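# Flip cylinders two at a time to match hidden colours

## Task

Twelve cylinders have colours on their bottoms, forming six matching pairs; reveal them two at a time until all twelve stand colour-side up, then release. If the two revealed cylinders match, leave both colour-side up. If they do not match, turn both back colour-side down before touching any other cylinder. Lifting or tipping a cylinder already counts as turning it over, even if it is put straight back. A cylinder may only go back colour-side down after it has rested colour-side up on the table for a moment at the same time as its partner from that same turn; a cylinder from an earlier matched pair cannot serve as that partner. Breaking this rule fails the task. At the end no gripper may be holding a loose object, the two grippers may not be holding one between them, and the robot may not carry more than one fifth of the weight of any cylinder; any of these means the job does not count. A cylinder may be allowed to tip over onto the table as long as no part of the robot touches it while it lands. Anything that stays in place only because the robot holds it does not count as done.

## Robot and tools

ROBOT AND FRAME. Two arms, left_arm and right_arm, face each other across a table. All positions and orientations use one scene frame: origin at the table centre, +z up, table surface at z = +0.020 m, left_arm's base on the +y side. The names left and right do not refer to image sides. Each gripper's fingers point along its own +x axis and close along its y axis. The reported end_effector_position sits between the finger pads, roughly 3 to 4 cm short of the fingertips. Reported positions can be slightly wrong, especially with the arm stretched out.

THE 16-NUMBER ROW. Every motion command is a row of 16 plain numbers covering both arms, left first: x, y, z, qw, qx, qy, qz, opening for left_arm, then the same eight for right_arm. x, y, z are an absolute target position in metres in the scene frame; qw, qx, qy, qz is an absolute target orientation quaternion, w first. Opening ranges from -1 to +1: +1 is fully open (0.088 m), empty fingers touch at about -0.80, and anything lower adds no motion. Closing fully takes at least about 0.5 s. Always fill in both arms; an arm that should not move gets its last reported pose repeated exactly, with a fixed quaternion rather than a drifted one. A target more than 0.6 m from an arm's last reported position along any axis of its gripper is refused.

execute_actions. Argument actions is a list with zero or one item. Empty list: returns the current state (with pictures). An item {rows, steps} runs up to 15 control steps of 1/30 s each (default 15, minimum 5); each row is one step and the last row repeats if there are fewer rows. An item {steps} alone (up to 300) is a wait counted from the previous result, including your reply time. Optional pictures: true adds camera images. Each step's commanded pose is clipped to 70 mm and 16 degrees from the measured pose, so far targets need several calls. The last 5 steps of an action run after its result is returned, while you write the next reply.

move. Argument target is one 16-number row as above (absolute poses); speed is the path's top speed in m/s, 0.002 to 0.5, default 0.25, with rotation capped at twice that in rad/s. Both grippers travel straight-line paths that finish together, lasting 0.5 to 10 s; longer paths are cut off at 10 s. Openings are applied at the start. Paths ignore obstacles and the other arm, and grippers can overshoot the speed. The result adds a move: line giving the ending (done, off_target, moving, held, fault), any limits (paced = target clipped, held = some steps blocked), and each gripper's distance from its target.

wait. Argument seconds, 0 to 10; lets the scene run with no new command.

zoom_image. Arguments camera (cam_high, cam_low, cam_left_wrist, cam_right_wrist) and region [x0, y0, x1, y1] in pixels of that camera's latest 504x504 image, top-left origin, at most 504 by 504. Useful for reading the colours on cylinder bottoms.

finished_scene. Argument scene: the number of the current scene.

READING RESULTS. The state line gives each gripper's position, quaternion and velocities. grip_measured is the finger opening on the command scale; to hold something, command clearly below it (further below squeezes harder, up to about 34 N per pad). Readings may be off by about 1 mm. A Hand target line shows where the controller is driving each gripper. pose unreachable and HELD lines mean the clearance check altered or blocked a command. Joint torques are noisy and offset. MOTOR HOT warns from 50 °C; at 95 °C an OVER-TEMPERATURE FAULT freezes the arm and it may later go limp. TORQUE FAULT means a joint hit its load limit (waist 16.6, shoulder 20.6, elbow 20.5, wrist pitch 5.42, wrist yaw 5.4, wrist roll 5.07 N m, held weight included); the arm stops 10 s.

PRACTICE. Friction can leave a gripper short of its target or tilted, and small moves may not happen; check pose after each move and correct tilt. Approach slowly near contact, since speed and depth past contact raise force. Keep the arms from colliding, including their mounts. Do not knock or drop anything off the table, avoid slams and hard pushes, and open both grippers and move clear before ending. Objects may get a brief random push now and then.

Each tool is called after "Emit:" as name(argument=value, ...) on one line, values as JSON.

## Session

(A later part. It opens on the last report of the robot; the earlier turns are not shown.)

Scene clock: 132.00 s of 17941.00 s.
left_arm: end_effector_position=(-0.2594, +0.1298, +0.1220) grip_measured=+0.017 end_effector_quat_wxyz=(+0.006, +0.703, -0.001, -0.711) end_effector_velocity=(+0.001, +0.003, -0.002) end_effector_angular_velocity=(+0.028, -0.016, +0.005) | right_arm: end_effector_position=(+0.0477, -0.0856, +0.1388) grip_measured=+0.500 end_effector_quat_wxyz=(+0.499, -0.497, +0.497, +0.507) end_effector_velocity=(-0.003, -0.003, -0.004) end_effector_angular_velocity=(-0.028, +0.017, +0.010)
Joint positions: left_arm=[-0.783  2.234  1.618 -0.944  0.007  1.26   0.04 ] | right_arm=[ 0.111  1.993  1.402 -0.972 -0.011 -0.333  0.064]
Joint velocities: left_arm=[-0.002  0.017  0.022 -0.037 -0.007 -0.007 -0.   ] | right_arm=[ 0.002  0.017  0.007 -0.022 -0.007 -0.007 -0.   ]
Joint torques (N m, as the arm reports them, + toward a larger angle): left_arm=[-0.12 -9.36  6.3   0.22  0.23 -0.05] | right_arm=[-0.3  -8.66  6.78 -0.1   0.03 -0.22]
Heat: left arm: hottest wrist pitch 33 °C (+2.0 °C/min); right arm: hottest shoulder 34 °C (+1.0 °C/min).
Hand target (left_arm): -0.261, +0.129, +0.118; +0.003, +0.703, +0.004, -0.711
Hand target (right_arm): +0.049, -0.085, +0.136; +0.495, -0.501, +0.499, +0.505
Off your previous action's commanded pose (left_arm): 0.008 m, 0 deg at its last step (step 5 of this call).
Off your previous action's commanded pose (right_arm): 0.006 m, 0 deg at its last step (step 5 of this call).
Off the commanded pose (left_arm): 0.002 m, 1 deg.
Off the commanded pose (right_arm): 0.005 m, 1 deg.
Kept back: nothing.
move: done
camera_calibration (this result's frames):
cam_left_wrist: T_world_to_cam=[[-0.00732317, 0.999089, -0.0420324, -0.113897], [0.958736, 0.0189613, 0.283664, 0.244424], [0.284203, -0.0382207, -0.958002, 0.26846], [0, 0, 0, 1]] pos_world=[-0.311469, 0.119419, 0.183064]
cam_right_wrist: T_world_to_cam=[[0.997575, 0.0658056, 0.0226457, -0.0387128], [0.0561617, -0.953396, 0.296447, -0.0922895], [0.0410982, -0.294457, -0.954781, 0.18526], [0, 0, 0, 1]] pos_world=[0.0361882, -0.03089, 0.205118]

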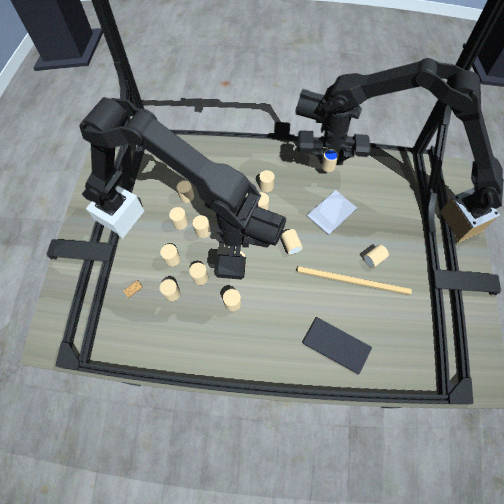

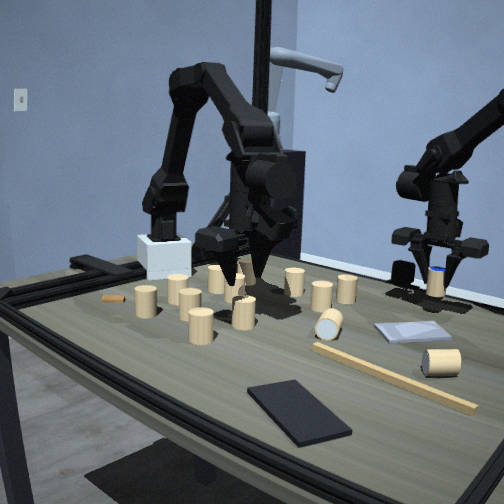

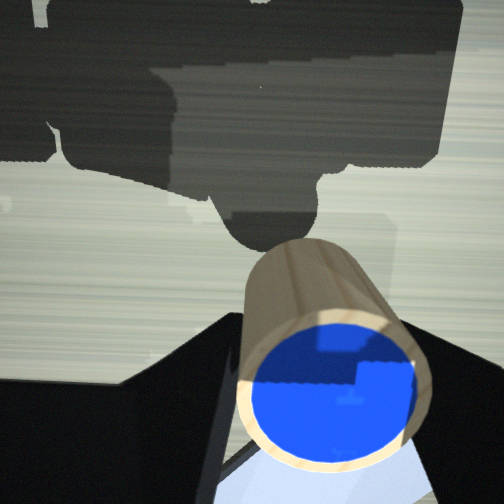

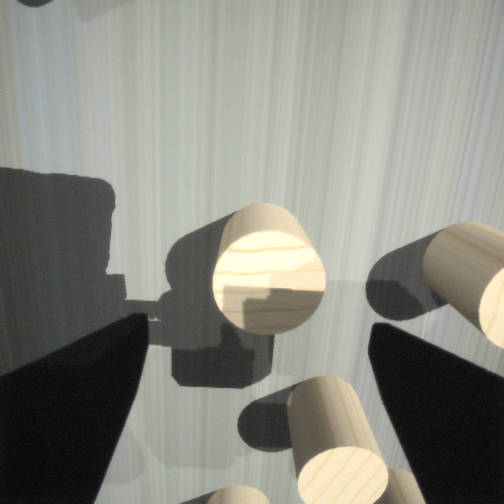

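Emit:
move(target=[-0.26,0.13,0.069,0,0.707,0,-0.707,-0.4,0.05,-0.083,0.08,0.5,-0.5,0.5,0.5,0.5], speed=0.1)

Emit:
execute_actions(actions=[{"rows":[[-0.26,0.128,0.071,0,0.707,0,-0.707,0.8,0.05,-0.083,0.08,0.5,-0.5,0.5,0.5,-0.4]],"steps":12}])

Emit:
execute_actions(actions=[{"rows":[[-0.26,0.128,0.145,0,0.707,0,-0.707,0.8,0.05,-0.083,0.16,0.5,-0.5,0.5,0.5,-0.4]],"steps":12}])

Emit:
move(target=[-0.049,0.13,0.281,0.5,0.5,-0.5,-0.5,0.6,-0.05,0.0,0.28,0.707,0,0,0.707,-0.4], speed=0.4)

Emit:
execute_actions(actions=[{"rows":[[-0.049,0.06,0.281,0.5,0.5,-0.5,-0.5,0.6,-0.05,0.0,0.28,0.707,0,0,0.707,-0.4]]}])

Emit:
execute_actions(actions=[{"rows":[[-0.049,0.06,0.281,0.5,0.5,-0.5,-0.5,-0.4,-0.05,0.0,0.28,0.707,0,0,0.707,-0.4]]}])

Emit:
execute_actions(actions=[{"rows":[[-0.049,0.06,0.281,0.5,0.5,-0.5,-0.5,-0.4,-0.05,0.0,0.28,0.707,0,0,0.707,0.5]],"steps":10}])

Emit:
execute_actions(actions=[{"rows":[[-0.049,0.12,0.283,0.5,0.5,-0.5,-0.5,-0.4,-0.05,-0.04,0.28,0.707,0,0,0.707,0.5]],"steps":10}])

Emit:
move(target=[-0.27,0.22,0.15,0,0.707,0,-0.707,-0.4,0.092,-0.173,0.135,0.5,-0.5,0.5,0.5,0.5], speed=0.4)

Emit:
move(target=[-0.27,0.22,0.07,0,0.707,0,-0.707,-0.4,0.092,-0.173,0.135,0.5,-0.5,0.5,0.5,0.5], speed=0.12)

Scene clock: 133.77 s of 17941.00 s.
left_arm: end_effector_position=(-0.2609, +0.1246, +0.0805) grip_measured=+0.016 end_effector_quat_wxyz=(+0.011, +0.703, -0.006, -0.711) end_effector_velocity=(-0.000, -0.001, +0.000) end_effector_angular_velocity=(-0.009, -0.005, -0.010) | right_arm: end_effector_position=(+0.0508, -0.0800, +0.0873) grip_measured=+0.500 end_effector_quat_wxyz=(+0.504, -0.497, +0.493, +0.505) end_effector_velocity=(-0.000, +0.001, -0.001) end_effector_angular_velocity=(+0.009, +0.020, +0.015)
Joint positions: left_arm=[-0.784  2.31   1.57  -0.804  0.003  1.26   0.04 ] | right_arm=[ 0.111  2.089  1.322 -0.785 -0.003 -0.33   0.064]
Joint velocities: left_arm=[-0.002 -0.002 -0.002  0.007 -0.007  0.007 -0.   ] | right_arm=[-0.007  0.002 -0.002  0.007 -0.022 -0.022 -0.   ]
Joint torques (N m, as the arm reports them, + toward a larger angle): left_arm=[ 0.08 -9.1   3.61  0.74 -0.04  0.12] | right_arm=[ 0.05 -8.85  4.08  0.3   0.02  0.18]
Heat: left arm: hottest wrist pitch 33 °C (+2.0 °C/min); right arm: hottest shoulder 34 °C (+1.0 °C/min).
Hand target (left_arm): -0.260, +0.130, +0.069; -0.000, +0.707, +0.000, -0.707
Hand target (right_arm): +0.050, -0.084, +0.080; +0.500, -0.500, +0.500, +0.500
Off the commanded pose (left_arm): 0.013 m, 2 deg.
Off the commanded pose (right_arm): 0.008 m, 1 deg.
Kept back: nothing.
move: off_target (left_arm)
camera_calibration (this result's frames):
cam_left_wrist: T_world_to_cam=[[-0.00629332, 0.998335, -0.0573442, -0.108897], [0.95899, 0.0222757, 0.282564, 0.257493], [0.28337, -0.0532143, -0.957533, 0.230574], [0, 0, 0, 1]] pos_world=[-0.312956, 0.115249, 0.141779]
cam_right_wrist: T_world_to_cam=[[0.997435, 0.0628004, 0.0343559, -0.0423248], [0.0502305, -0.955969, 0.289137, -0.0711225], [0.0510011, -0.286669, -0.956671, 0.137905], [0, 0, 0, 1]] pos_world=[0.0387554, -0.0257999, 0.153948]

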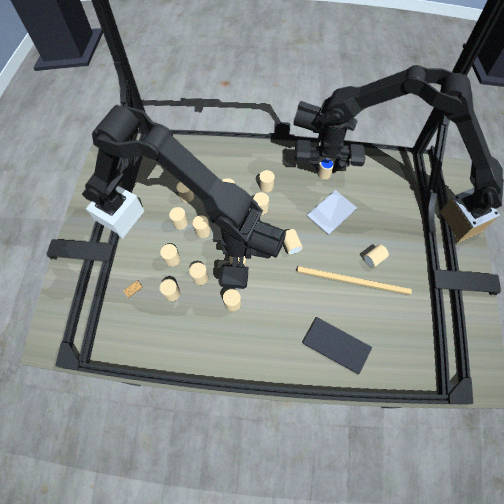

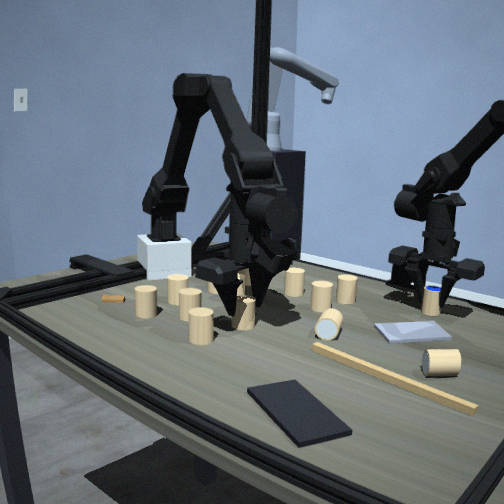

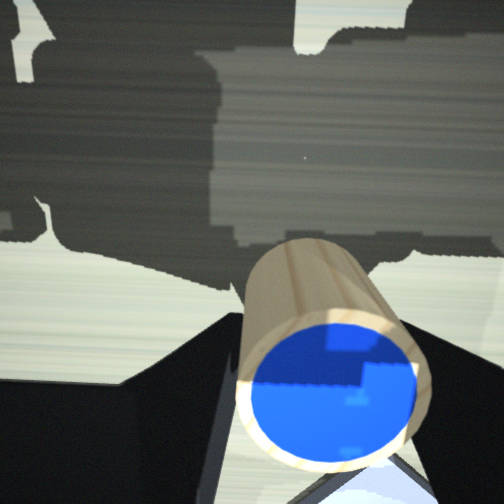

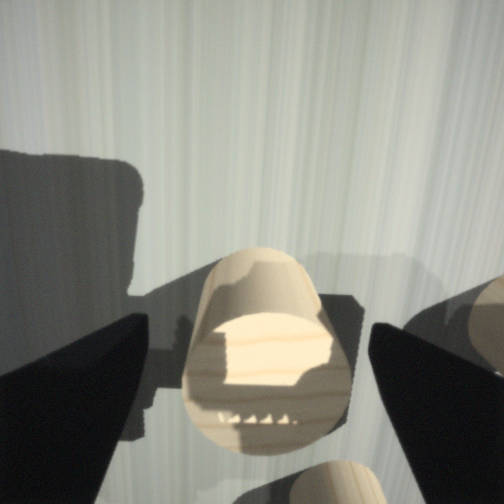

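Scene clock: 134.00 s of 17941.00 s.
left_arm: end_effector_position=(-0.2606, +0.1256, +0.0779) grip_measured=+0.426 end_effector_quat_wxyz=(+0.008, +0.704, -0.004, -0.710) end_effector_velocity=(+0.002, +0.015, -0.017) end_effector_angular_velocity=(+0.079, -0.017, +0.005) | right_arm: end_effector_position=(+0.0510, -0.0800, +0.0868) grip_measured=+0.023 end_effector_quat_wxyz=(+0.504, -0.498, +0.493, +0.505) end_effector_velocity=(-0.001, -0.001, +0.002) end_effector_angular_velocity=(-0.000, +0.008, +0.005)
Joint positions: left_arm=[-0.784  2.317  1.57  -0.805  0.003  1.261  0.06 ] | right_arm=[ 0.111  2.091  1.322 -0.784 -0.002 -0.33   0.04 ]
Joint velocities: left_arm=[-0.002  0.042 -0.002 -0.037  0.007 -0.007  0.174] | right_arm=[-0.002 -0.007 -0.002 -0.007 -0.007 -0.007  0.   ]
Joint torques (N m, as the arm reports them, + toward a larger angle): left_arm=[ -0.21 -10.05   4.96   0.2   -0.08   0.16] | right_arm=[ 0.03 -8.84  4.37  0.29 -0.03  0.17]
Heat: left arm: hottest wrist pitch 33 °C (+2.0 °C/min); right arm: hottest shoulder 34 °C (+1.0 °C/min).
Steps of this call (steps 1 to 7: the first 7 steps of this action). Readings (end_effector_position):
1: left_arm (-0.2609, +0.1246, +0.0805) | right_arm (+0.0508, -0.0800, +0.0872)
2: left_arm (-0.2609, +0.1246, +0.0805) | right_arm (+0.0508, -0.0800, +0.0870)
4: left_arm (-0.2608, +0.1247, +0.0800) | right_arm (+0.0508, -0.0801, +0.0868)
7: the state above

Scene clock: 134.40 s of 17941.00 s.
left_arm: end_effector_position=(-0.2592, +0.1295, +0.1280) grip_measured=+0.794 end_effector_quat_wxyz=(-0.001, +0.707, +0.004, -0.707) end_effector_velocity=(-0.018, -0.059, +0.208) end_effector_angular_velocity=(-0.298, +0.086, +0.005) | right_arm: end_effector_position=(+0.0502, -0.0822, +0.1434) grip_measured=+0.024 end_effector_quat_wxyz=(+0.500, -0.500, +0.498, +0.502) end_effector_velocity=(+0.014, +0.040, +0.209) end_effector_angular_velocity=(+0.231, -0.086, +0.024)
Joint positions: left_arm=[-0.784  2.24   1.655 -0.992  0.002  1.261  0.078] | right_arm=[ 0.111  2.005  1.438 -1.001 -0.002 -0.33   0.04 ]
Joint velocities: left_arm=[-0.002 -0.305  0.364 -0.359 -0.007 -0.007  0.002] | right_arm=[ 0.002 -0.295  0.442 -0.491  0.007 -0.022 -0.   ]
Joint torques (N m, as the arm reports them, + toward a larger angle): left_arm=[ -0.19 -11.37   5.29  -0.04  -0.02   0.16] | right_arm=[ 0.05 -9.86  5.24 -0.34 -0.03  0.17]
Heat: left arm: hottest wrist pitch 33 °C (+2.0 °C/min); right arm: hottest shoulder 34 °C (+1.0 °C/min).
Off your previous action's commanded pose (left_arm): 0.006 m, 1 deg at its last step (step 5 of this call).
Off your previous action's commanded pose (right_arm): 0.007 m, 1 deg at its last step (step 5 of this call).
Steps of this call (steps 1 to 5: the last 5 steps of your previous action; steps 6 to 12: the first 7 steps of this action). Readings (end_effector_position):
6: left_arm (-0.2594, +0.1288, +0.0821) | right_arm (+0.0503, -0.0820, +0.0922)
7: left_arm (-0.2576, +0.1347, +0.0878) | right_arm (+0.0484, -0.0876, +0.0987)
9: left_arm (-0.2569, +0.1369, +0.1032) | right_arm (+0.0477, -0.0896, +0.1165)
12: the state above

Scene clock: 137.43 s of 17941.00 s.
left_arm: end_effector_position=(-0.0480, +0.1293, +0.2915) grip_measured=+0.600 end_effector_quat_wxyz=(+0.498, +0.498, -0.512, -0.492) end_effector_velocity=(+0.004, -0.000, -0.001) end_effector_angular_velocity=(-0.007, +0.020, +0.024) | right_arm: end_effector_position=(-0.0486, +0.0016, +0.2850) grip_measured=+0.023 end_effector_quat_wxyz=(+0.711, -0.001, -0.009, +0.703) end_effector_velocity=(-0.000, -0.001, -0.002) end_effector_angular_velocity=(-0.002, +0.007, +0.005)
Joint positions: left_arm=[-0.148  1.661  0.502  1.18   0.34   1.585  0.068] | right_arm=[ 0.374  1.663  0.609  1.065 -0.052 -0.014  0.04 ]
Joint velocities: left_arm=[ 0.002  0.012 -0.002  0.022 -0.022 -0.022 -0.   ] | right_arm=[-0.002  0.002 -0.007  0.007 -0.007  0.007 -0.   ]
Joint torques (N m, as the arm reports them, + toward a larger angle): left_arm=[ 0.51 -4.96  3.76  1.82  0.18 -0.15] | right_arm=[ 0.23 -6.68  4.61  1.64  0.05  0.2 ]
Heat: left arm: hottest wrist pitch 33 °C (+1.0 °C/min); right arm: hottest shoulder 35 °C (+1.0 °C/min).
Hand target (left_arm): -0.048, +0.131, +0.283; +0.496, +0.500, -0.505, -0.499
Hand target (right_arm): -0.049, +0.001, +0.279; +0.711, -0.003, -0.003, +0.703
Off your previous action's commanded pose (left_arm): 0.004 m, 0 deg at its last step (step 5 of this call).
Off your previous action's commanded pose (right_arm): 0.005 m, 0 deg at its last step (step 5 of this call).
Off the commanded pose (left_arm): 0.011 m, 2 deg.
Off the commanded pose (right_arm): 0.005 m, 1 deg.
Kept back: nothing.
move: off_target (left_arm)
camera_calibration (this result's frames):
cam_left_wrist: T_world_to_cam=[[0.0211097, -0.053762, -0.998331, 0.311543], [0.958276, 0.285802, 0.00487175, 0.0404271], [0.285063, -0.956779, 0.057552, 0.193538], [0, 0, 0, 1]] pos_world=[-0.100487, 0.190368, 0.299687]
cam_right_wrist: T_world_to_cam=[[0.996538, -0.0410458, 0.0723061, 0.0342176], [0.0569458, -0.296706, -0.95327, 0.308044], [0.0605814, 0.954086, -0.293341, 0.16496], [0, 0, 0, 1]] pos_world=[-0.0616345, -0.0645832, 0.339565]

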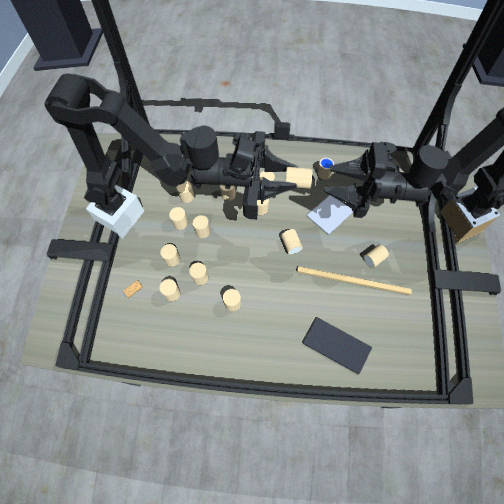

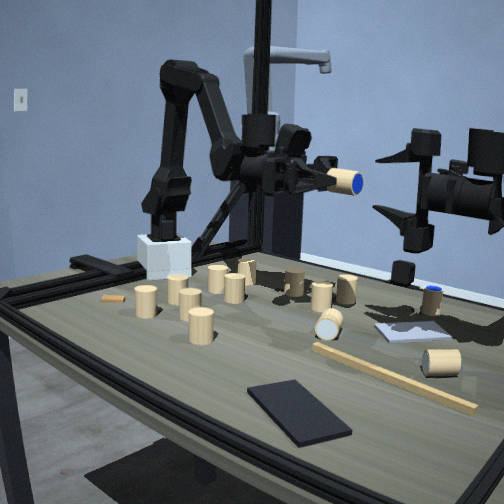

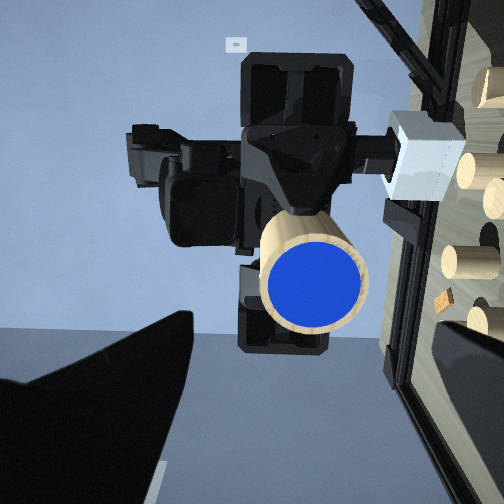

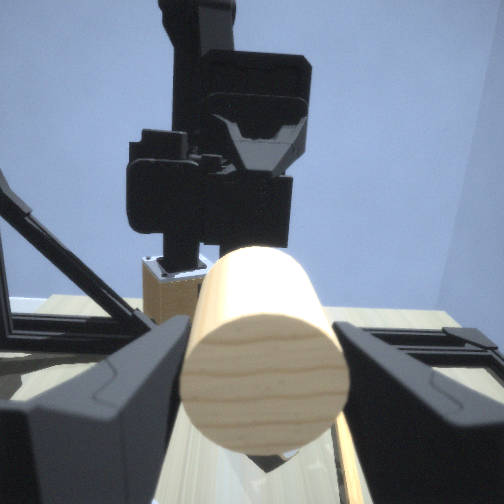

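Scene clock: 137.77 s of 17941.00 s.
left_arm: end_effector_position=(-0.0502, +0.0693, +0.2836) grip_measured=+0.600 end_effector_quat_wxyz=(+0.500, +0.499, -0.503, -0.498) end_effector_velocity=(+0.016, -0.054, +0.010) end_effector_angular_velocity=(-0.026, +0.015, +0.039) | right_arm: end_effector_position=(-0.0498, +0.0012, +0.2843) grip_measured=+0.023 end_effector_quat_wxyz=(+0.708, +0.001, -0.006, +0.706) end_effector_velocity=(-0.002, -0.001, -0.003) end_effector_angular_velocity=(-0.012, -0.007, +0.010)
Joint positions: left_arm=[-0.218  1.855  0.728  1.133  0.264  1.574  0.068] | right_arm=[ 0.374  1.663  0.607  1.065 -0.06  -0.006  0.04 ]
Joint velocities: left_arm=[-0.012  0.144  0.237 -0.066 -0.051 -0.022 -0.   ] | right_arm=[ 0.002 -0.002 -0.007 -0.007 -0.007 -0.007 -0.   ]
Joint torques (N m, as the arm reports them, + toward a larger angle): left_arm=[-0.34 -6.64  6.01  1.49 -0.14 -0.16] | right_arm=[-0.11 -7.29  4.63  1.53 -0.13  0.19]
Heat: left arm: hottest wrist pitch 33 °C (+1.0 °C/min); right arm: hottest shoulder 35 °C (+1.0 °C/min).
Steps of this call (steps 1 to 10: the first 10 steps of this action). Readings (end_effector_position):
1: left_arm (-0.0470, +0.1235, +0.2897) | right_arm (-0.0486, +0.0015, +0.2849)
2: left_arm (-0.0475, +0.1133, +0.2885) | right_arm (-0.0487, +0.0014, +0.2847)
4: left_arm (-0.0500, +0.0935, +0.2845) | right_arm (-0.0492, +0.0014, +0.2846)
8: left_arm (-0.0513, +0.0738, +0.2826) | right_arm (-0.0497, +0.0012, +0.2843)
10: the state above

Scene clock: 138.27 s of 17941.00 s.
left_arm: end_effector_position=(-0.0490, +0.0626, +0.2856) grip_measured=+0.022 end_effector_quat_wxyz=(+0.501, +0.498, -0.504, -0.496) end_effector_velocity=(+0.002, +0.000, -0.000) end_effector_angular_velocity=(-0.002, +0.007, +0.019) | right_arm: end_effector_position=(-0.0500, +0.0004, +0.2821) grip_measured=+0.023 end_effector_quat_wxyz=(+0.708, -0.000, -0.003, +0.707) end_effector_velocity=(-0.002, -0.001, -0.002) end_effector_angular_velocity=(-0.007, -0.007, +0.020)
Joint positions: left_arm=[-0.22   1.871  0.757  1.125  0.26   1.573  0.04 ] | right_arm=[ 0.374  1.664  0.602  1.066 -0.061 -0.005  0.04 ]
Joint velocities: left_arm=[-0.002  0.002 -0.002  0.007 -0.022 -0.007  0.   ] | right_arm=[-0.002 -0.002 -0.002 -0.007 -0.022 -0.007 -0.   ]
Joint torques (N m, as the arm reports them, + toward a larger angle): left_arm=[-0.27 -6.89  5.75  1.43 -0.11 -0.13] | right_arm=[-0.11 -7.35  5.28  1.53 -0.12  0.16]
Heat: left arm: hottest wrist pitch 33 °C (+1.0 °C/min); right arm: hottest shoulder 35 °C (+1.0 °C/min).
Off your previous action's commanded pose (left_arm): 0.006 m, 0 deg at its last step (step 5 of this call).
Off your previous action's commanded pose (right_arm): 0.004 m, 1 deg at its last step (step 5 of this call).
Steps of this call (steps 1 to 5: the last 5 steps of your previous action; steps 6 to 15: the first 10 steps of this action). Readings (end_effector_position):
6: left_arm (-0.0490, +0.0643, +0.2839) | right_arm (-0.0499, +0.0012, +0.2843)
7: left_arm (-0.0491, +0.0640, +0.2838) | right_arm (-0.0499, +0.0012, +0.2843)
9: left_arm (-0.0491, +0.0635, +0.2845) | right_arm (-0.0499, +0.0011, +0.2835)
13: left_arm (-0.0490, +0.0626, +0.2856) | right_arm (-0.0500, +0.0004, +0.2821)
15: the state above

Scene clock: 138.60 s of 17941.00 s.
left_arm: end_effector_position=(-0.0490, +0.0626, +0.2844) grip_measured=+0.021 end_effector_quat_wxyz=(+0.500, +0.499, -0.503, -0.498) end_effector_velocity=(+0.001, -0.003, -0.029) end_effector_angular_velocity=(+0.087, +0.031, +0.005) | right_arm: end_effector_position=(-0.0500, +0.0004, +0.2823) grip_measured=+0.188 end_effector_quat_wxyz=(+0.708, +0.000, -0.003, +0.707) end_effector_velocity=(+0.002, -0.001, +0.002) end_effector_angular_velocity=(+0.007, -0.022, -0.010)
Joint positions: left_arm=[-0.22   1.872  0.757  1.122  0.26   1.573  0.04 ] | right_arm=[ 0.374  1.664  0.602  1.066 -0.061 -0.005  0.048]
Joint velocities: left_arm=[-0.002  0.042  0.002 -0.051 -0.007 -0.007 -0.   ] | right_arm=[-0.002 -0.002 -0.002  0.007  0.007 -0.022  0.161]
Joint torques (N m, as the arm reports them, + toward a larger angle): left_arm=[-0.13 -7.29  5.74  1.59 -0.07 -0.07] | right_arm=[-0.11 -7.38  5.31  1.47 -0.12  0.16]
Heat: left arm: hottest wrist pitch 33 °C (+1.0 °C/min); right arm: hottest shoulder 35 °C (+1.0 °C/min).
Off your previous action's commanded pose (left_arm): 0.005 m, 1 deg at its last step (step 5 of this call).
Off your previous action's commanded pose (right_arm): 0.002 m, 0 deg at its last step (step 5 of this call).
Steps of this call (steps 1 to 5: the last 5 steps of your previous action; steps 6 to 10: the first 5 steps of this action). Readings (end_effector_position):
6: left_arm (-0.0490, +0.0626, +0.2856) | right_arm (-0.0500, +0.0004, +0.2821)
7: left_arm (-0.0490, +0.0626, +0.2856) | right_arm (-0.0500, +0.0004, +0.2821)
9: left_arm (-0.0490, +0.0626, +0.2852) | right_arm (-0.0500, +0.0004, +0.2821)
10: the state above

Scene clock: 138.93 s of 17941.00 s.
left_arm: end_effector_position=(-0.0486, +0.0983, +0.2786) grip_measured=+0.021 end_effector_quat_wxyz=(+0.498, +0.502, -0.497, -0.502) end_effector_velocity=(+0.015, +0.166, -0.023) end_effector_angular_velocity=(+0.082, +0.033, +0.049) | right_arm: end_effector_position=(-0.0506, -0.0259, +0.2786) grip_measured=+0.487 end_effector_quat_wxyz=(+0.707, -0.003, -0.000, +0.707) end_effector_velocity=(+0.001, -0.103, +0.001) end_effector_angular_velocity=(-0.002, -0.007, -0.005)
Joint positions: left_arm=[-0.189  1.781  0.61   1.162  0.29   1.573  0.04 ] | right_arm=[ 0.369  1.576  0.498  1.075 -0.067 -0.005  0.063]
Joint velocities: left_arm=[ 0.188 -0.452 -0.647  0.11   0.139 -0.007  0.   ] | right_arm=[-0.027 -0.393 -0.388 -0.007 -0.022 -0.007  0.005]
Joint torques (N m, as the arm reports them, + toward a larger angle): left_arm=[ 0.01 -8.96  4.57  1.88  0.15 -0.09] | right_arm=[-0.35 -7.81  4.9   1.57 -0.13  0.17]
Heat: left arm: hottest wrist pitch 33 °C (+1.0 °C/min); right arm: hottest shoulder 35 °C (+1.0 °C/min).
Off your previous action's commanded pose (left_arm): 0.003 m, 0 deg at its last step (step 5 of this call).
Off your previous action's commanded pose (right_arm): 0.002 m, 0 deg at its last step (step 5 of this call).
Steps of this call (steps 1 to 5: the last 5 steps of your previous action; steps 6 to 10: the first 5 steps of this action). Readings (end_effector_position):
6: left_arm (-0.0495, +0.0670, +0.2829) | right_arm (-0.0502, -0.0036, +0.2820)
7: left_arm (-0.0499, +0.0755, +0.2819) | right_arm (-0.0505, -0.0102, +0.2806)
9: left_arm (-0.0493, +0.0923, +0.2796) | right_arm (-0.0505, -0.0221, +0.2787)
10: the state above

Scene clock: 141.93 s of 17941.00 s.
left_arm: end_effector_position=(-0.2690, +0.2203, +0.1498) grip_measured=+0.018 end_effector_quat_wxyz=(+0.005, +0.704, +0.001, -0.711) end_effector_velocity=(-0.002, +0.005, +0.000) end_effector_angular_velocity=(+0.032, -0.006, +0.015) | right_arm: end_effector_position=(+0.0891, -0.1743, +0.1377) grip_measured=+0.500 end_effector_quat_wxyz=(+0.498, -0.497, +0.498, +0.507) end_effector_velocity=(-0.001, -0.003, -0.002) end_effector_angular_velocity=(-0.019, +0.020, +0.000)
Joint positions: left_arm=[-0.89   1.908  1.236 -0.89   0.007  1.152  0.04 ] | right_arm=[-0.114  1.775  1.102 -0.896 -0.013 -0.558  0.064]
Joint velocities: left_arm=[-0.007  0.012  0.017 -0.037  0.007 -0.022 -0.   ] | right_arm=[-0.007  0.012  0.007 -0.022 -0.007 -0.007 -0.   ]
Joint torques (N m, as the arm reports them, + toward a larger angle): left_arm=[-0.28 -7.11  5.99  0.22  0.14 -0.15] | right_arm=[-0.32 -6.86  6.66 -0.08  0.01 -0.23]
Heat: left arm: hottest wrist pitch 33 °C (+1.0 °C/min); right arm: hottest shoulder 34 °C (-1.0 °C/min).
Hand target (left_arm): -0.271, +0.219, +0.148; +0.002, +0.703, +0.004, -0.711
Hand target (right_arm): +0.091, -0.174, +0.136; +0.495, -0.500, +0.500, +0.505
Off your previous action's commanded pose (left_arm): 0.008 m, 0 deg at its last step (step 5 of this call).
Off your previous action's commanded pose (right_arm): 0.006 m, 0 deg at its last step (step 5 of this call).
Off the commanded pose (left_arm): 0.001 m, 1 deg.
Off the commanded pose (right_arm): 0.004 m, 1 deg.
Kept back: nothing.
move: done
camera_calibration (this result's frames):
cam_left_wrist: T_world_to_cam=[[-0.00806452, 0.999242, -0.0380732, -0.204038], [0.958631, 0.0185595, 0.284047, 0.243971], [0.284539, -0.0342074, -0.958054, 0.300535], [0, 0, 0, 1]] pos_world=[-0.321038, 0.209636, 0.210861]
cam_right_wrist: T_world_to_cam=[[0.997614, 0.065824, 0.0208, -0.0739273], [0.0566806, -0.953043, 0.297484, -0.178977], [0.0394049, -0.295596, -0.9545, 0.156289], [0, 0, 0, 1]] pos_world=[0.0777369, -0.119508, 0.203958]

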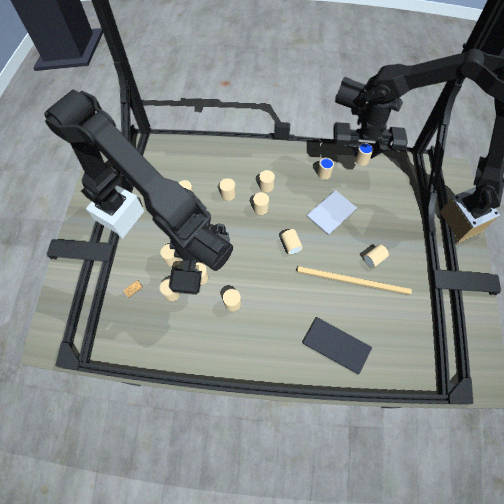

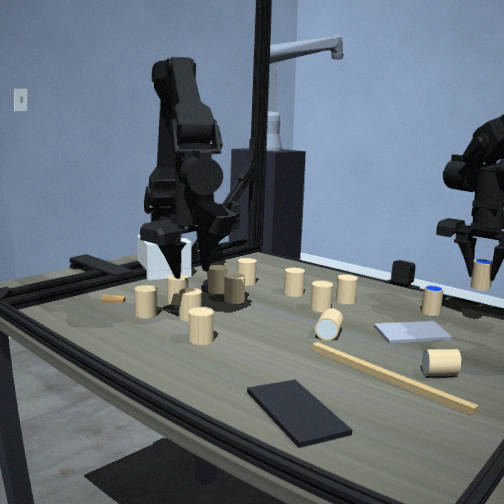

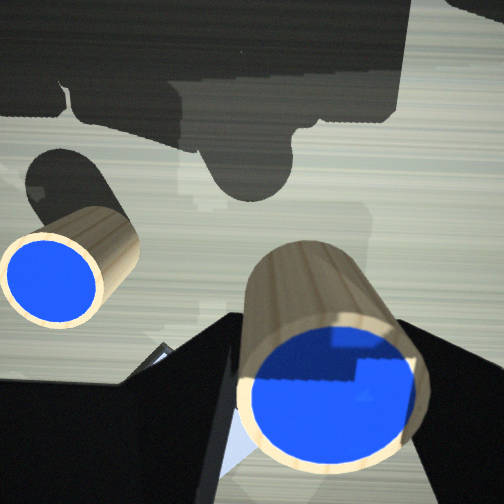

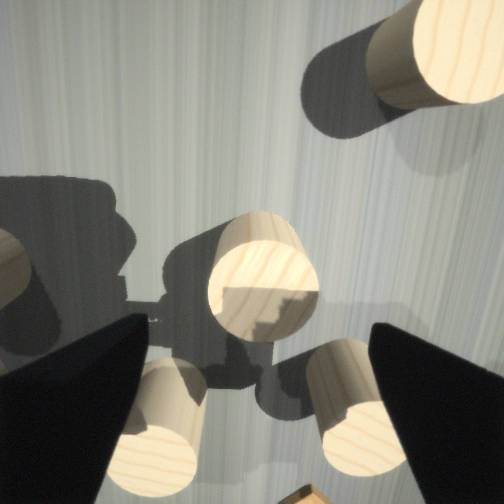

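Scene clock: 143.07 s of 17941.00 s.
left_arm: end_effector_position=(-0.2715, +0.2156, +0.0780) grip_measured=+0.017 end_effector_quat_wxyz=(+0.008, +0.703, -0.005, -0.711) end_effector_velocity=(-0.002, -0.006, +0.001) end_effector_angular_velocity=(-0.027, +0.004, +0.005) | right_arm: end_effector_position=(+0.0906, -0.1749, +0.1367) grip_measured=+0.500 end_effector_quat_wxyz=(+0.499, -0.500, +0.498, +0.502) end_effector_velocity=(-0.002, +0.003, +0.000) end_effector_angular_velocity=(+0.010, +0.002, +0.015)
Joint positions: left_arm=[-0.893  2.063  1.131 -0.617  0.003  1.152  0.04 ] | right_arm=[-0.114  1.778  1.103 -0.894 -0.003 -0.556  0.064]
Joint velocities: left_arm=[-0.002 -0.002  0.002  0.022 -0.007 -0.007 -0.   ] | right_arm=[ 0.007 -0.002 -0.002  0.007 -0.007 -0.007  0.   ]
Joint torques (N m, as the arm reports them, + toward a larger angle): left_arm=[-0.18 -6.67  3.39  0.75 -0.07  0.09] | right_arm=[ 0.04 -6.95  6.45  0.27  0.    0.19]
Heat: left arm: hottest wrist pitch 33 °C (+1.0 °C/min); right arm: hottest shoulder 34 °C (+0.0 °C/min).
Hand target (left_arm): -0.270, +0.220, +0.070; -0.000, +0.707, +0.000, -0.707
Hand target (right_arm): +0.092, -0.173, +0.135; +0.500, -0.500, +0.500, +0.500
Off the commanded pose (left_arm): 0.009 m, 1 deg.
Off the commanded pose (right_arm): 0.003 m, 0 deg.
Kept back: nothing.
move: off_target (left_arm)
camera_calibration (this result's frames):
cam_left_wrist: T_world_to_cam=[[-0.00514153, 0.99868, -0.0511117, -0.200157], [0.959127, 0.0193864, 0.282312, 0.267016], [0.28293, -0.047571, -0.95796, 0.234725], [0, 0, 0, 1]] pos_world=[-0.323542, 0.205883, 0.139245]
cam_right_wrist: T_world_to_cam=[[0.997584, 0.0633077, 0.0286215, -0.0768904], [0.0516219, -0.95111, 0.304507, -0.179494], [0.0464998, -0.302294, -0.95208, 0.152949], [0, 0, 0, 1]] pos_world=[0.0788583, -0.119616, 0.202478]

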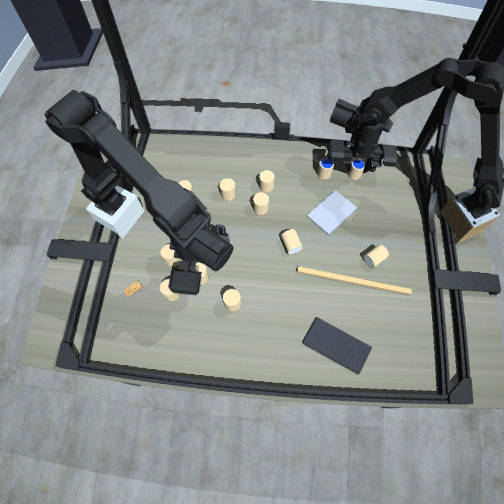

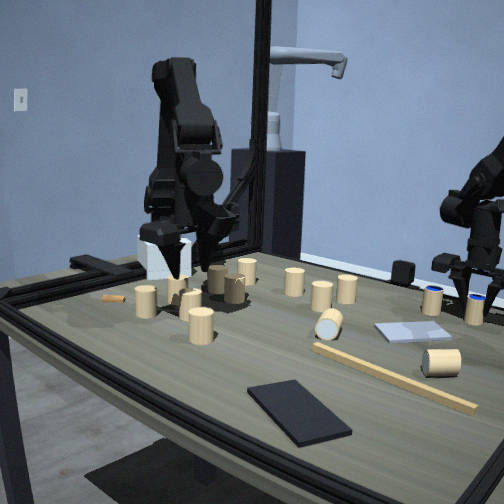

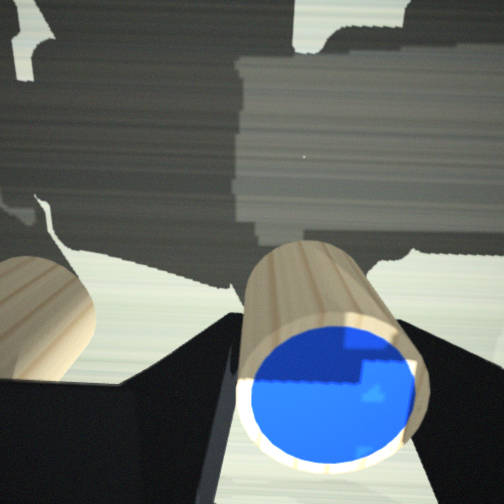

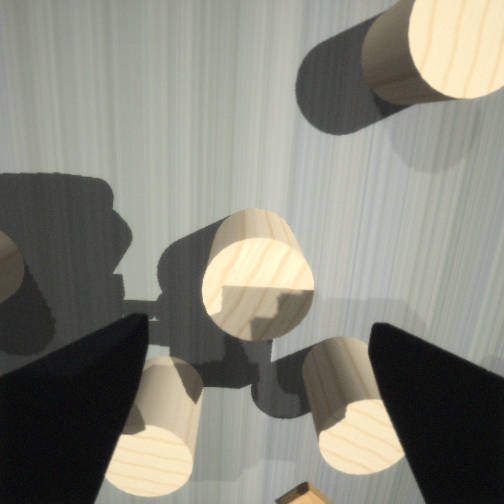

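Emit:
execute_actions(actions=[{"rows":[[-0.27,0.22,0.07,0,0.707,0,-0.707,0.5,0.09,-0.174,0.135,0.5,-0.5,0.5,0.5,0.5]],"steps":12}])

Emit:
execute_actions(actions=[{"rows":[[-0.27,0.22,0.145,0,0.707,0,-0.707,0.5,0.09,-0.174,0.135,0.5,-0.5,0.5,0.5,0.5]],"steps":15}])

Emit:
move(target=[-0.2,0.22,0.2,0,0.707,0,-0.707,0.5,0.09,-0.175,0.08,0.5,-0.5,0.5,0.5,0.5], speed=0.1)

Emit:
execute_actions(actions=[{"rows":[[-0.2,0.22,0.2,0,0.707,0,-0.707,0.5,0.09,-0.175,0.08,0.5,-0.5,0.5,0.5,-0.4]],"steps":12}])

Emit:
execute_actions(actions=[{"rows":[[-0.2,0.22,0.2,0,0.707,0,-0.707,0.5,0.09,-0.175,0.16,0.5,-0.5,0.5,0.5,-0.4]],"steps":12}])

Emit:
move(target=[-0.049,0.13,0.281,0.5,0.5,-0.5,-0.5,0.6,-0.05,0,0.28,0.707,0,0,0.707,-0.4], speed=0.4)

Scene clock: 145.37 s of 17941.00 s.
left_arm: end_effector_position=(-0.2715, +0.2152, +0.0763) grip_measured=+0.391 end_effector_quat_wxyz=(+0.008, +0.703, -0.005, -0.711) end_effector_velocity=(+0.004, +0.008, -0.008) end_effector_angular_velocity=(+0.040, -0.025, +0.005) | right_arm: end_effector_position=(+0.0905, -0.1744, +0.1366) grip_measured=+0.500 end_effector_quat_wxyz=(+0.500, -0.500, +0.499, +0.502) end_effector_velocity=(-0.001, -0.001, +0.002) end_effector_angular_velocity=(+0.002, +0.007, +0.005)
Joint positions: left_arm=[-0.893  2.068  1.13  -0.612  0.002  1.152  0.058] | right_arm=[-0.113  1.779  1.103 -0.892 -0.003 -0.552  0.064]
Joint velocities: left_arm=[-0.002  0.022 -0.002 -0.022 -0.007 -0.007  0.049] | right_arm=[-0.002 -0.007 -0.002 -0.007 -0.007 -0.007  0.   ]
Joint torques (N m, as the arm reports them, + toward a larger angle): left_arm=[-0.26 -7.5   3.58  0.44 -0.01  0.13] | right_arm=[ 0.32 -7.77  5.36  0.26 -0.01  0.18]
Heat: left arm: hottest shoulder 32 °C (+0.0 °C/min); right arm: hottest shoulder 34 °C (+0.0 °C/min).
Steps of this call (steps 1 to 62: nothing new was sent; steps 63 to 69: the first 7 steps of this action). Readings (end_effector_position):
63: left_arm (-0.2716, +0.2152, +0.0778) | right_arm (+0.0906, -0.1748, +0.1366)
64: left_arm (-0.2716, +0.2152, +0.0778) | right_arm (+0.0907, -0.1747, +0.1366)
66: left_arm (-0.2717, +0.2147, +0.0776) | right_arm (+0.0906, -0.1746, +0.1366)
69: the state above

Scene clock: 145.87 s of 17941.00 s.
left_arm: end_effector_position=(-0.2697, +0.2190, +0.1388) grip_measured=+0.498 end_effector_quat_wxyz=(+0.003, +0.706, +0.000, -0.708) end_effector_velocity=(+0.011, +0.025, +0.026) end_effector_angular_velocity=(+0.125, -0.063, +0.005) | right_arm: end_effector_position=(+0.0904, -0.1744, +0.1366) grip_measured=+0.500 end_effector_quat_wxyz=(+0.500, -0.500, +0.499, +0.502) end_effector_velocity=(+0.002, -0.000, +0.000) end_effector_angular_velocity=(+0.002, -0.010, +0.005)
Joint positions: left_arm=[-0.893  1.934  1.224 -0.856  0.002  1.152  0.063] | right_arm=[-0.113  1.779  1.103 -0.892 -0.003 -0.552  0.064]
Joint velocities: left_arm=[-0.002 -0.037  0.066 -0.242 -0.007 -0.007  0.001] | right_arm=[-0.002 -0.002 -0.002  0.007  0.007 -0.007 -0.   ]
Joint torques (N m, as the arm reports them, + toward a larger angle): left_arm=[-0.29 -9.96  5.26  0.07 -0.01  0.06] | right_arm=[ 0.28 -7.84  5.33  0.27 -0.01  0.19]
Heat: left arm: hottest shoulder 32 °C (+0.0 °C/min); right arm: hottest shoulder 34 °C (+0.0 °C/min).
Off your previous action's commanded pose (left_arm): 0.008 m, 1 deg at its last step (step 5 of this call).
Off your previous action's commanded pose (right_arm): 0.002 m, 0 deg at its last step (step 5 of this call).
Steps of this call (steps 1 to 5: the last 5 steps of your previous action; steps 6 to 15: the first 10 steps of this action). Readings (end_effector_position):
6: left_arm (-0.2703, +0.2180, +0.0817) | right_arm (+0.0904, -0.1744, +0.1366)
7: left_arm (-0.2673, +0.2247, +0.0884) | right_arm (+0.0904, -0.1744, +0.1366)
9: left_arm (-0.2660, +0.2273, +0.1062) | right_arm (+0.0904, -0.1744, +0.1366)
13: left_arm (-0.2699, +0.2185, +0.1345) | right_arm (+0.0904, -0.1744, +0.1366)
15: the state above

Scene clock: 147.47 s of 17941.00 s.
left_arm: end_effector_position=(-0.2004, +0.2227, +0.1940) grip_measured=+0.500 end_effector_quat_wxyz=(-0.006, +0.708, +0.006, -0.706) end_effector_velocity=(+0.003, +0.005, +0.000) end_effector_angular_velocity=(+0.020, -0.012, -0.005) | right_arm: end_effector_position=(+0.0918, -0.1720, +0.0859) grip_measured=+0.500 end_effector_quat_wxyz=(+0.505, -0.498, +0.493, +0.503) end_effector_velocity=(-0.000, +0.001, -0.001) end_effector_angular_velocity=(+0.006, +0.005, +0.005)
Joint positions: left_arm=[-0.696  1.785  1.262 -1.066 -0.     1.354  0.063] | right_arm=[-0.113  1.879  0.999 -0.673 -0.003 -0.552  0.064]
Joint velocities: left_arm=[ 0.002 -0.002 -0.002 -0.022 -0.007  0.007  0.   ] | right_arm=[-0.002  0.002 -0.002  0.007 -0.007 -0.007  0.   ]
Joint torques (N m, as the arm reports them, + toward a larger angle): left_arm=[ 0.14 -9.77  6.28  0.13 -0.02  0.13] | right_arm=[ 0.11 -7.17  3.63  0.31 -0.01  0.12]
Heat: left arm: hottest shoulder 32 °C (+0.0 °C/min); right arm: hottest shoulder 34 °C (+0.0 °C/min).
Hand target (left_arm): -0.200, +0.220, +0.200; +0.001, +0.708, -0.001, -0.707
Hand target (right_arm): +0.090, -0.175, +0.080; +0.500, -0.500, +0.500, +0.500
Off your previous action's commanded pose (left_arm): 0.006 m, 1 deg at its last step (step 5 of this call).
Off your previous action's commanded pose (right_arm): 0.002 m, 0 deg at its last step (step 5 of this call).
Off the commanded pose (left_arm): 0.007 m, 1 deg.
Off the commanded pose (right_arm): 0.007 m, 1 deg.
Kept back: nothing.
move: done
camera_calibration (this result's frames):
cam_left_wrist: T_world_to_cam=[[-0.0000193839, 0.999868, -0.0162277, -0.206981], [0.954724, 0.00484612, 0.297452, 0.16532], [0.297492, -0.0154872, -0.954599, 0.321156], [0, 0, 0, 1]] pos_world=[-0.253381, 0.211126, 0.254041]
cam_right_wrist: T_world_to_cam=[[0.997433, 0.060546, 0.0382235, -0.0780729], [0.0468373, -0.955489, 0.291285, -0.160602], [0.0541582, -0.288747, -0.955872, 0.107352], [0, 0, 0, 1]] pos_world=[0.0795807, -0.117729, 0.15238]

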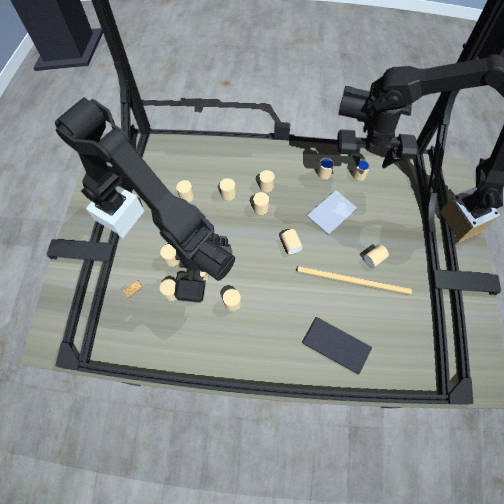

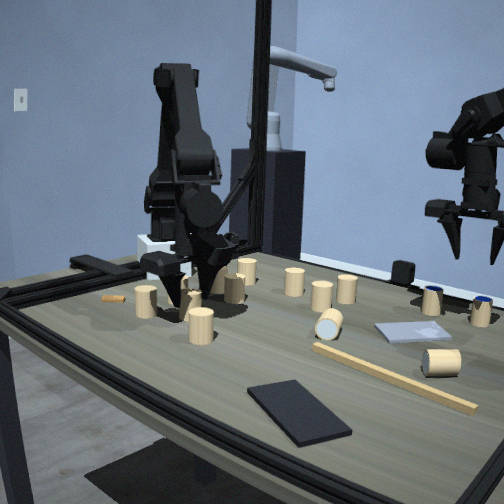

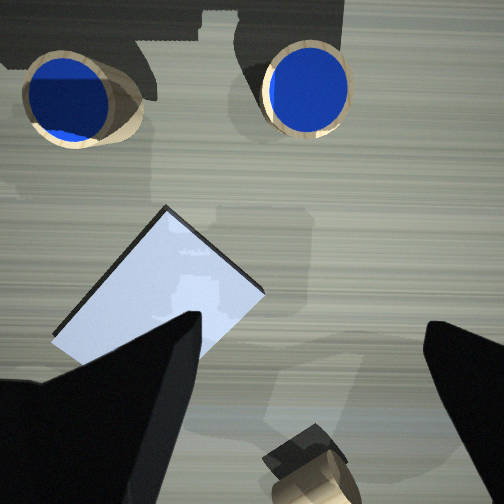

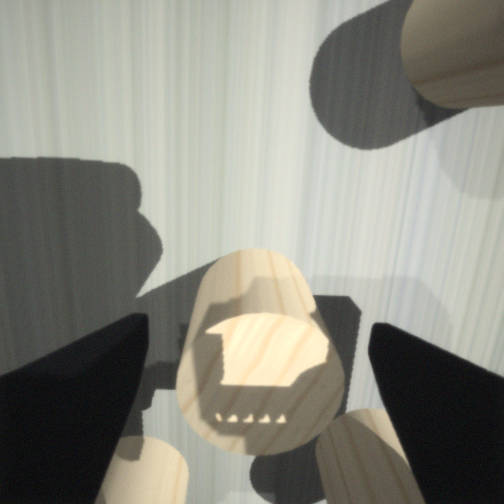

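Scene clock: 147.70 s of 17941.00 s.
left_arm: end_effector_position=(-0.2003, +0.2230, +0.1942) grip_measured=+0.500 end_effector_quat_wxyz=(-0.006, +0.709, +0.007, -0.706) end_effector_velocity=(+0.002, +0.002, +0.002) end_effector_angular_velocity=(+0.001, -0.008, +0.024) | right_arm: end_effector_position=(+0.0919, -0.1721, +0.0851) grip_measured=+0.022 end_effector_quat_wxyz=(+0.505, -0.499, +0.494, +0.502) end_effector_velocity=(-0.002, -0.002, -0.001) end_effector_angular_velocity=(-0.007, +0.013, +0.005)
Joint positions: left_arm=[-0.696  1.785  1.263 -1.068 -0.     1.354  0.063] | right_arm=[-0.113  1.881  0.999 -0.672 -0.001 -0.552  0.04 ]
Joint velocities: left_arm=[ 0.002 -0.007 -0.002 -0.007 -0.007 -0.022 -0.   ] | right_arm=[-0.002  0.002 -0.002 -0.007 -0.007 -0.007 -0.   ]
Joint torques (N m, as the arm reports them, + toward a larger angle): left_arm=[ 0.24 -9.75  6.39  0.16  0.06  0.09] | right_arm=[ 0.08 -7.16  3.86  0.25 -0.04  0.12]
Heat: left arm: hottest shoulder 32 °C (+0.0 °C/min); right arm: hottest shoulder 34 °C (+0.0 °C/min).
Steps of this call (steps 1 to 7: the first 7 steps of this action). Readings (end_effector_position):
1: left_arm (-0.2004, +0.2228, +0.1941) | right_arm (+0.0917, -0.1721, +0.0857)
2: left_arm (-0.2003, +0.2229, +0.1941) | right_arm (+0.0918, -0.1721, +0.0856)
4: left_arm (-0.2003, +0.2229, +0.1942) | right_arm (+0.0916, -0.1722, +0.0852)
7: the state above

Scene clock: 148.10 s of 17941.00 s.
left_arm: end_effector_position=(-0.2002, +0.2230, +0.1942) grip_measured=+0.500 end_effector_quat_wxyz=(-0.006, +0.709, +0.007, -0.706) end_effector_velocity=(+0.001, +0.002, +0.000) end_effector_angular_velocity=(+0.006, -0.009, +0.005) | right_arm: end_effector_position=(+0.0914, -0.1729, +0.1444) grip_measured=+0.022 end_effector_quat_wxyz=(+0.503, -0.499, +0.495, +0.502) end_effector_velocity=(+0.015, +0.028, +0.183) end_effector_angular_velocity=(+0.139, -0.077, -0.005)
Joint positions: left_arm=[-0.695  1.785  1.263 -1.068 -0.     1.354  0.064] | right_arm=[-0.113  1.765  1.12  -0.914 -0.002 -0.552  0.04 ]
Joint velocities: left_arm=[-0.002 -0.002 -0.002 -0.007 -0.007 -0.007 -0.   ] | right_arm=[ 0.002 -0.291  0.432 -0.564 -0.007  0.007 -0.   ]
Joint torques (N m, as the arm reports them, + toward a larger angle): left_arm=[-0.02 -9.74  6.22  0.12  0.1   0.12] | right_arm=[ 0.1  -7.73  4.96 -0.33 -0.05  0.11]
Heat: left arm: hottest shoulder 32 °C (+0.0 °C/min); right arm: hottest shoulder 34 °C (+0.0 °C/min).
Off your previous action's commanded pose (left_arm): 0.007 m, 1 deg at its last step (step 5 of this call).
Off your previous action's commanded pose (right_arm): 0.006 m, 1 deg at its last step (step 5 of this call).
Steps of this call (steps 1 to 5: the last 5 steps of your previous action; steps 6 to 12: the first 7 steps of this action). Readings (end_effector_position):
6: left_arm (-0.2003, +0.2231, +0.1942) | right_arm (+0.0906, -0.1742, +0.0909)
7: left_arm (-0.2003, +0.2231, +0.1942) | right_arm (+0.0873, -0.1795, +0.0984)
9: left_arm (-0.2002, +0.2230, +0.1942) | right_arm (+0.0869, -0.1802, +0.1184)
12: the state above

Scene clock: 151.13 s of 17941.00 s.
left_arm: end_effector_position=(-0.0484, +0.1296, +0.2910) grip_measured=+0.600 end_effector_quat_wxyz=(+0.498, +0.498, -0.512, -0.492) end_effector_velocity=(+0.000, -0.000, -0.001) end_effector_angular_velocity=(-0.007, +0.020, +0.004) | right_arm: end_effector_position=(-0.0484, +0.0003, +0.2824) grip_measured=+0.022 end_effector_quat_wxyz=(+0.711, -0.004, -0.008, +0.704) end_effector_velocity=(+0.002, +0.000, +0.001) end_effector_angular_velocity=(+0.012, -0.008, -0.010)
Joint positions: left_arm=[-0.149  1.661  0.501  1.181  0.339  1.584  0.068] | right_arm=[ 0.373  1.663  0.602  1.066 -0.053 -0.016  0.04 ]
Joint velocities: left_arm=[-0.002  0.012 -0.002  0.022 -0.007 -0.022 -0.   ] | right_arm=[-0.002  0.007 -0.002  0.022  0.007 -0.007 -0.   ]
Joint torques (N m, as the arm reports them, + toward a larger angle): left_arm=[ 0.25 -4.97  3.65  1.76  0.12 -0.19] | right_arm=[ 0.26 -6.53  5.46  1.64  0.05  0.2 ]
Heat: left arm: hottest shoulder 32 °C (+0.0 °C/min); right arm: hottest shoulder 34 °C (+0.0 °C/min).
Hand target (left_arm): -0.048, +0.131, +0.283; +0.496, +0.500, -0.505, -0.499
Hand target (right_arm): -0.049, +0.001, +0.279; +0.711, -0.004, -0.004, +0.704
Off your previous action's commanded pose (left_arm): 0.006 m, 1 deg at its last step (step 5 of this call).
Off your previous action's commanded pose (right_arm): 0.006 m, 0 deg at its last step (step 5 of this call).
Off the commanded pose (left_arm): 0.010 m, 2 deg.
Off the commanded pose (right_arm): 0.003 m, 1 deg.
Kept back: nothing.
move: off_target (left_arm)
camera_calibration (this result's frames):
cam_left_wrist: T_world_to_cam=[[0.0203292, -0.0526888, -0.998404, 0.310949], [0.958391, 0.285424, 0.00445174, 0.0408791], [0.284734, -0.956952, 0.0562989, 0.194344], [0, 0, 0, 1]] pos_world=[-0.100836, 0.190694, 0.299329]
cam_right_wrist: T_world_to_cam=[[0.996411, -0.040236, 0.074467, 0.0335469], [0.0588819, -0.302509, -0.951326, 0.304743], [0.0608045, 0.952297, -0.299054, 0.166996], [0, 0, 0, 1]] pos_world=[-0.0615244, -0.0654924, 0.337352]

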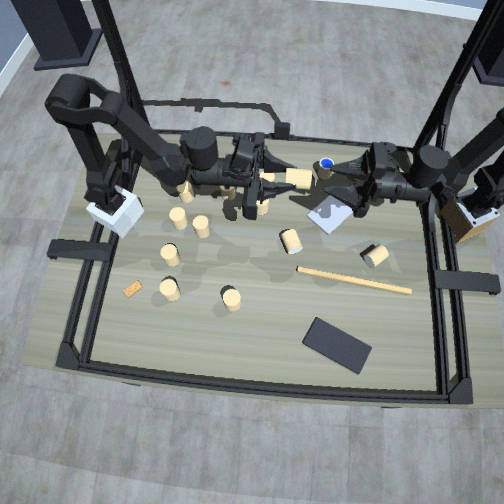

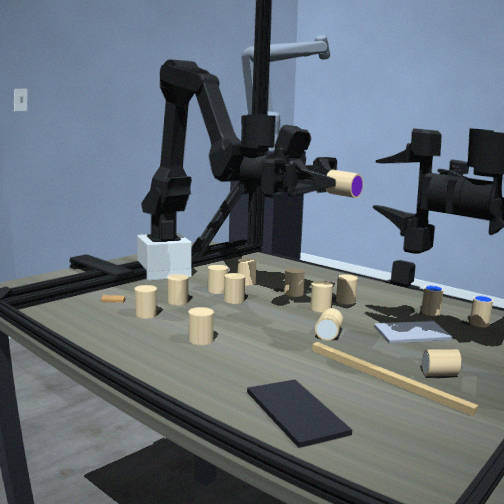

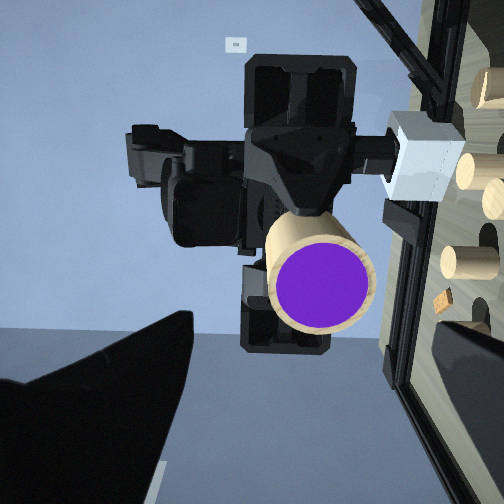

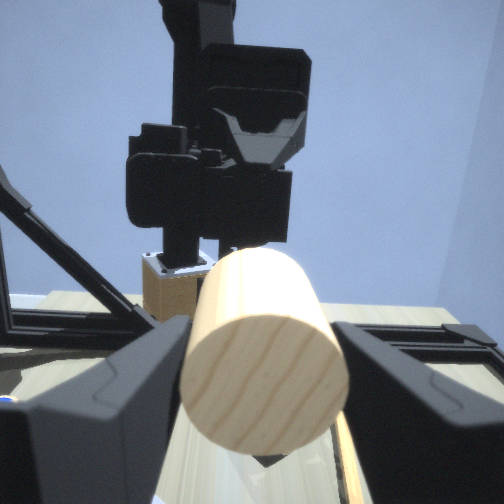

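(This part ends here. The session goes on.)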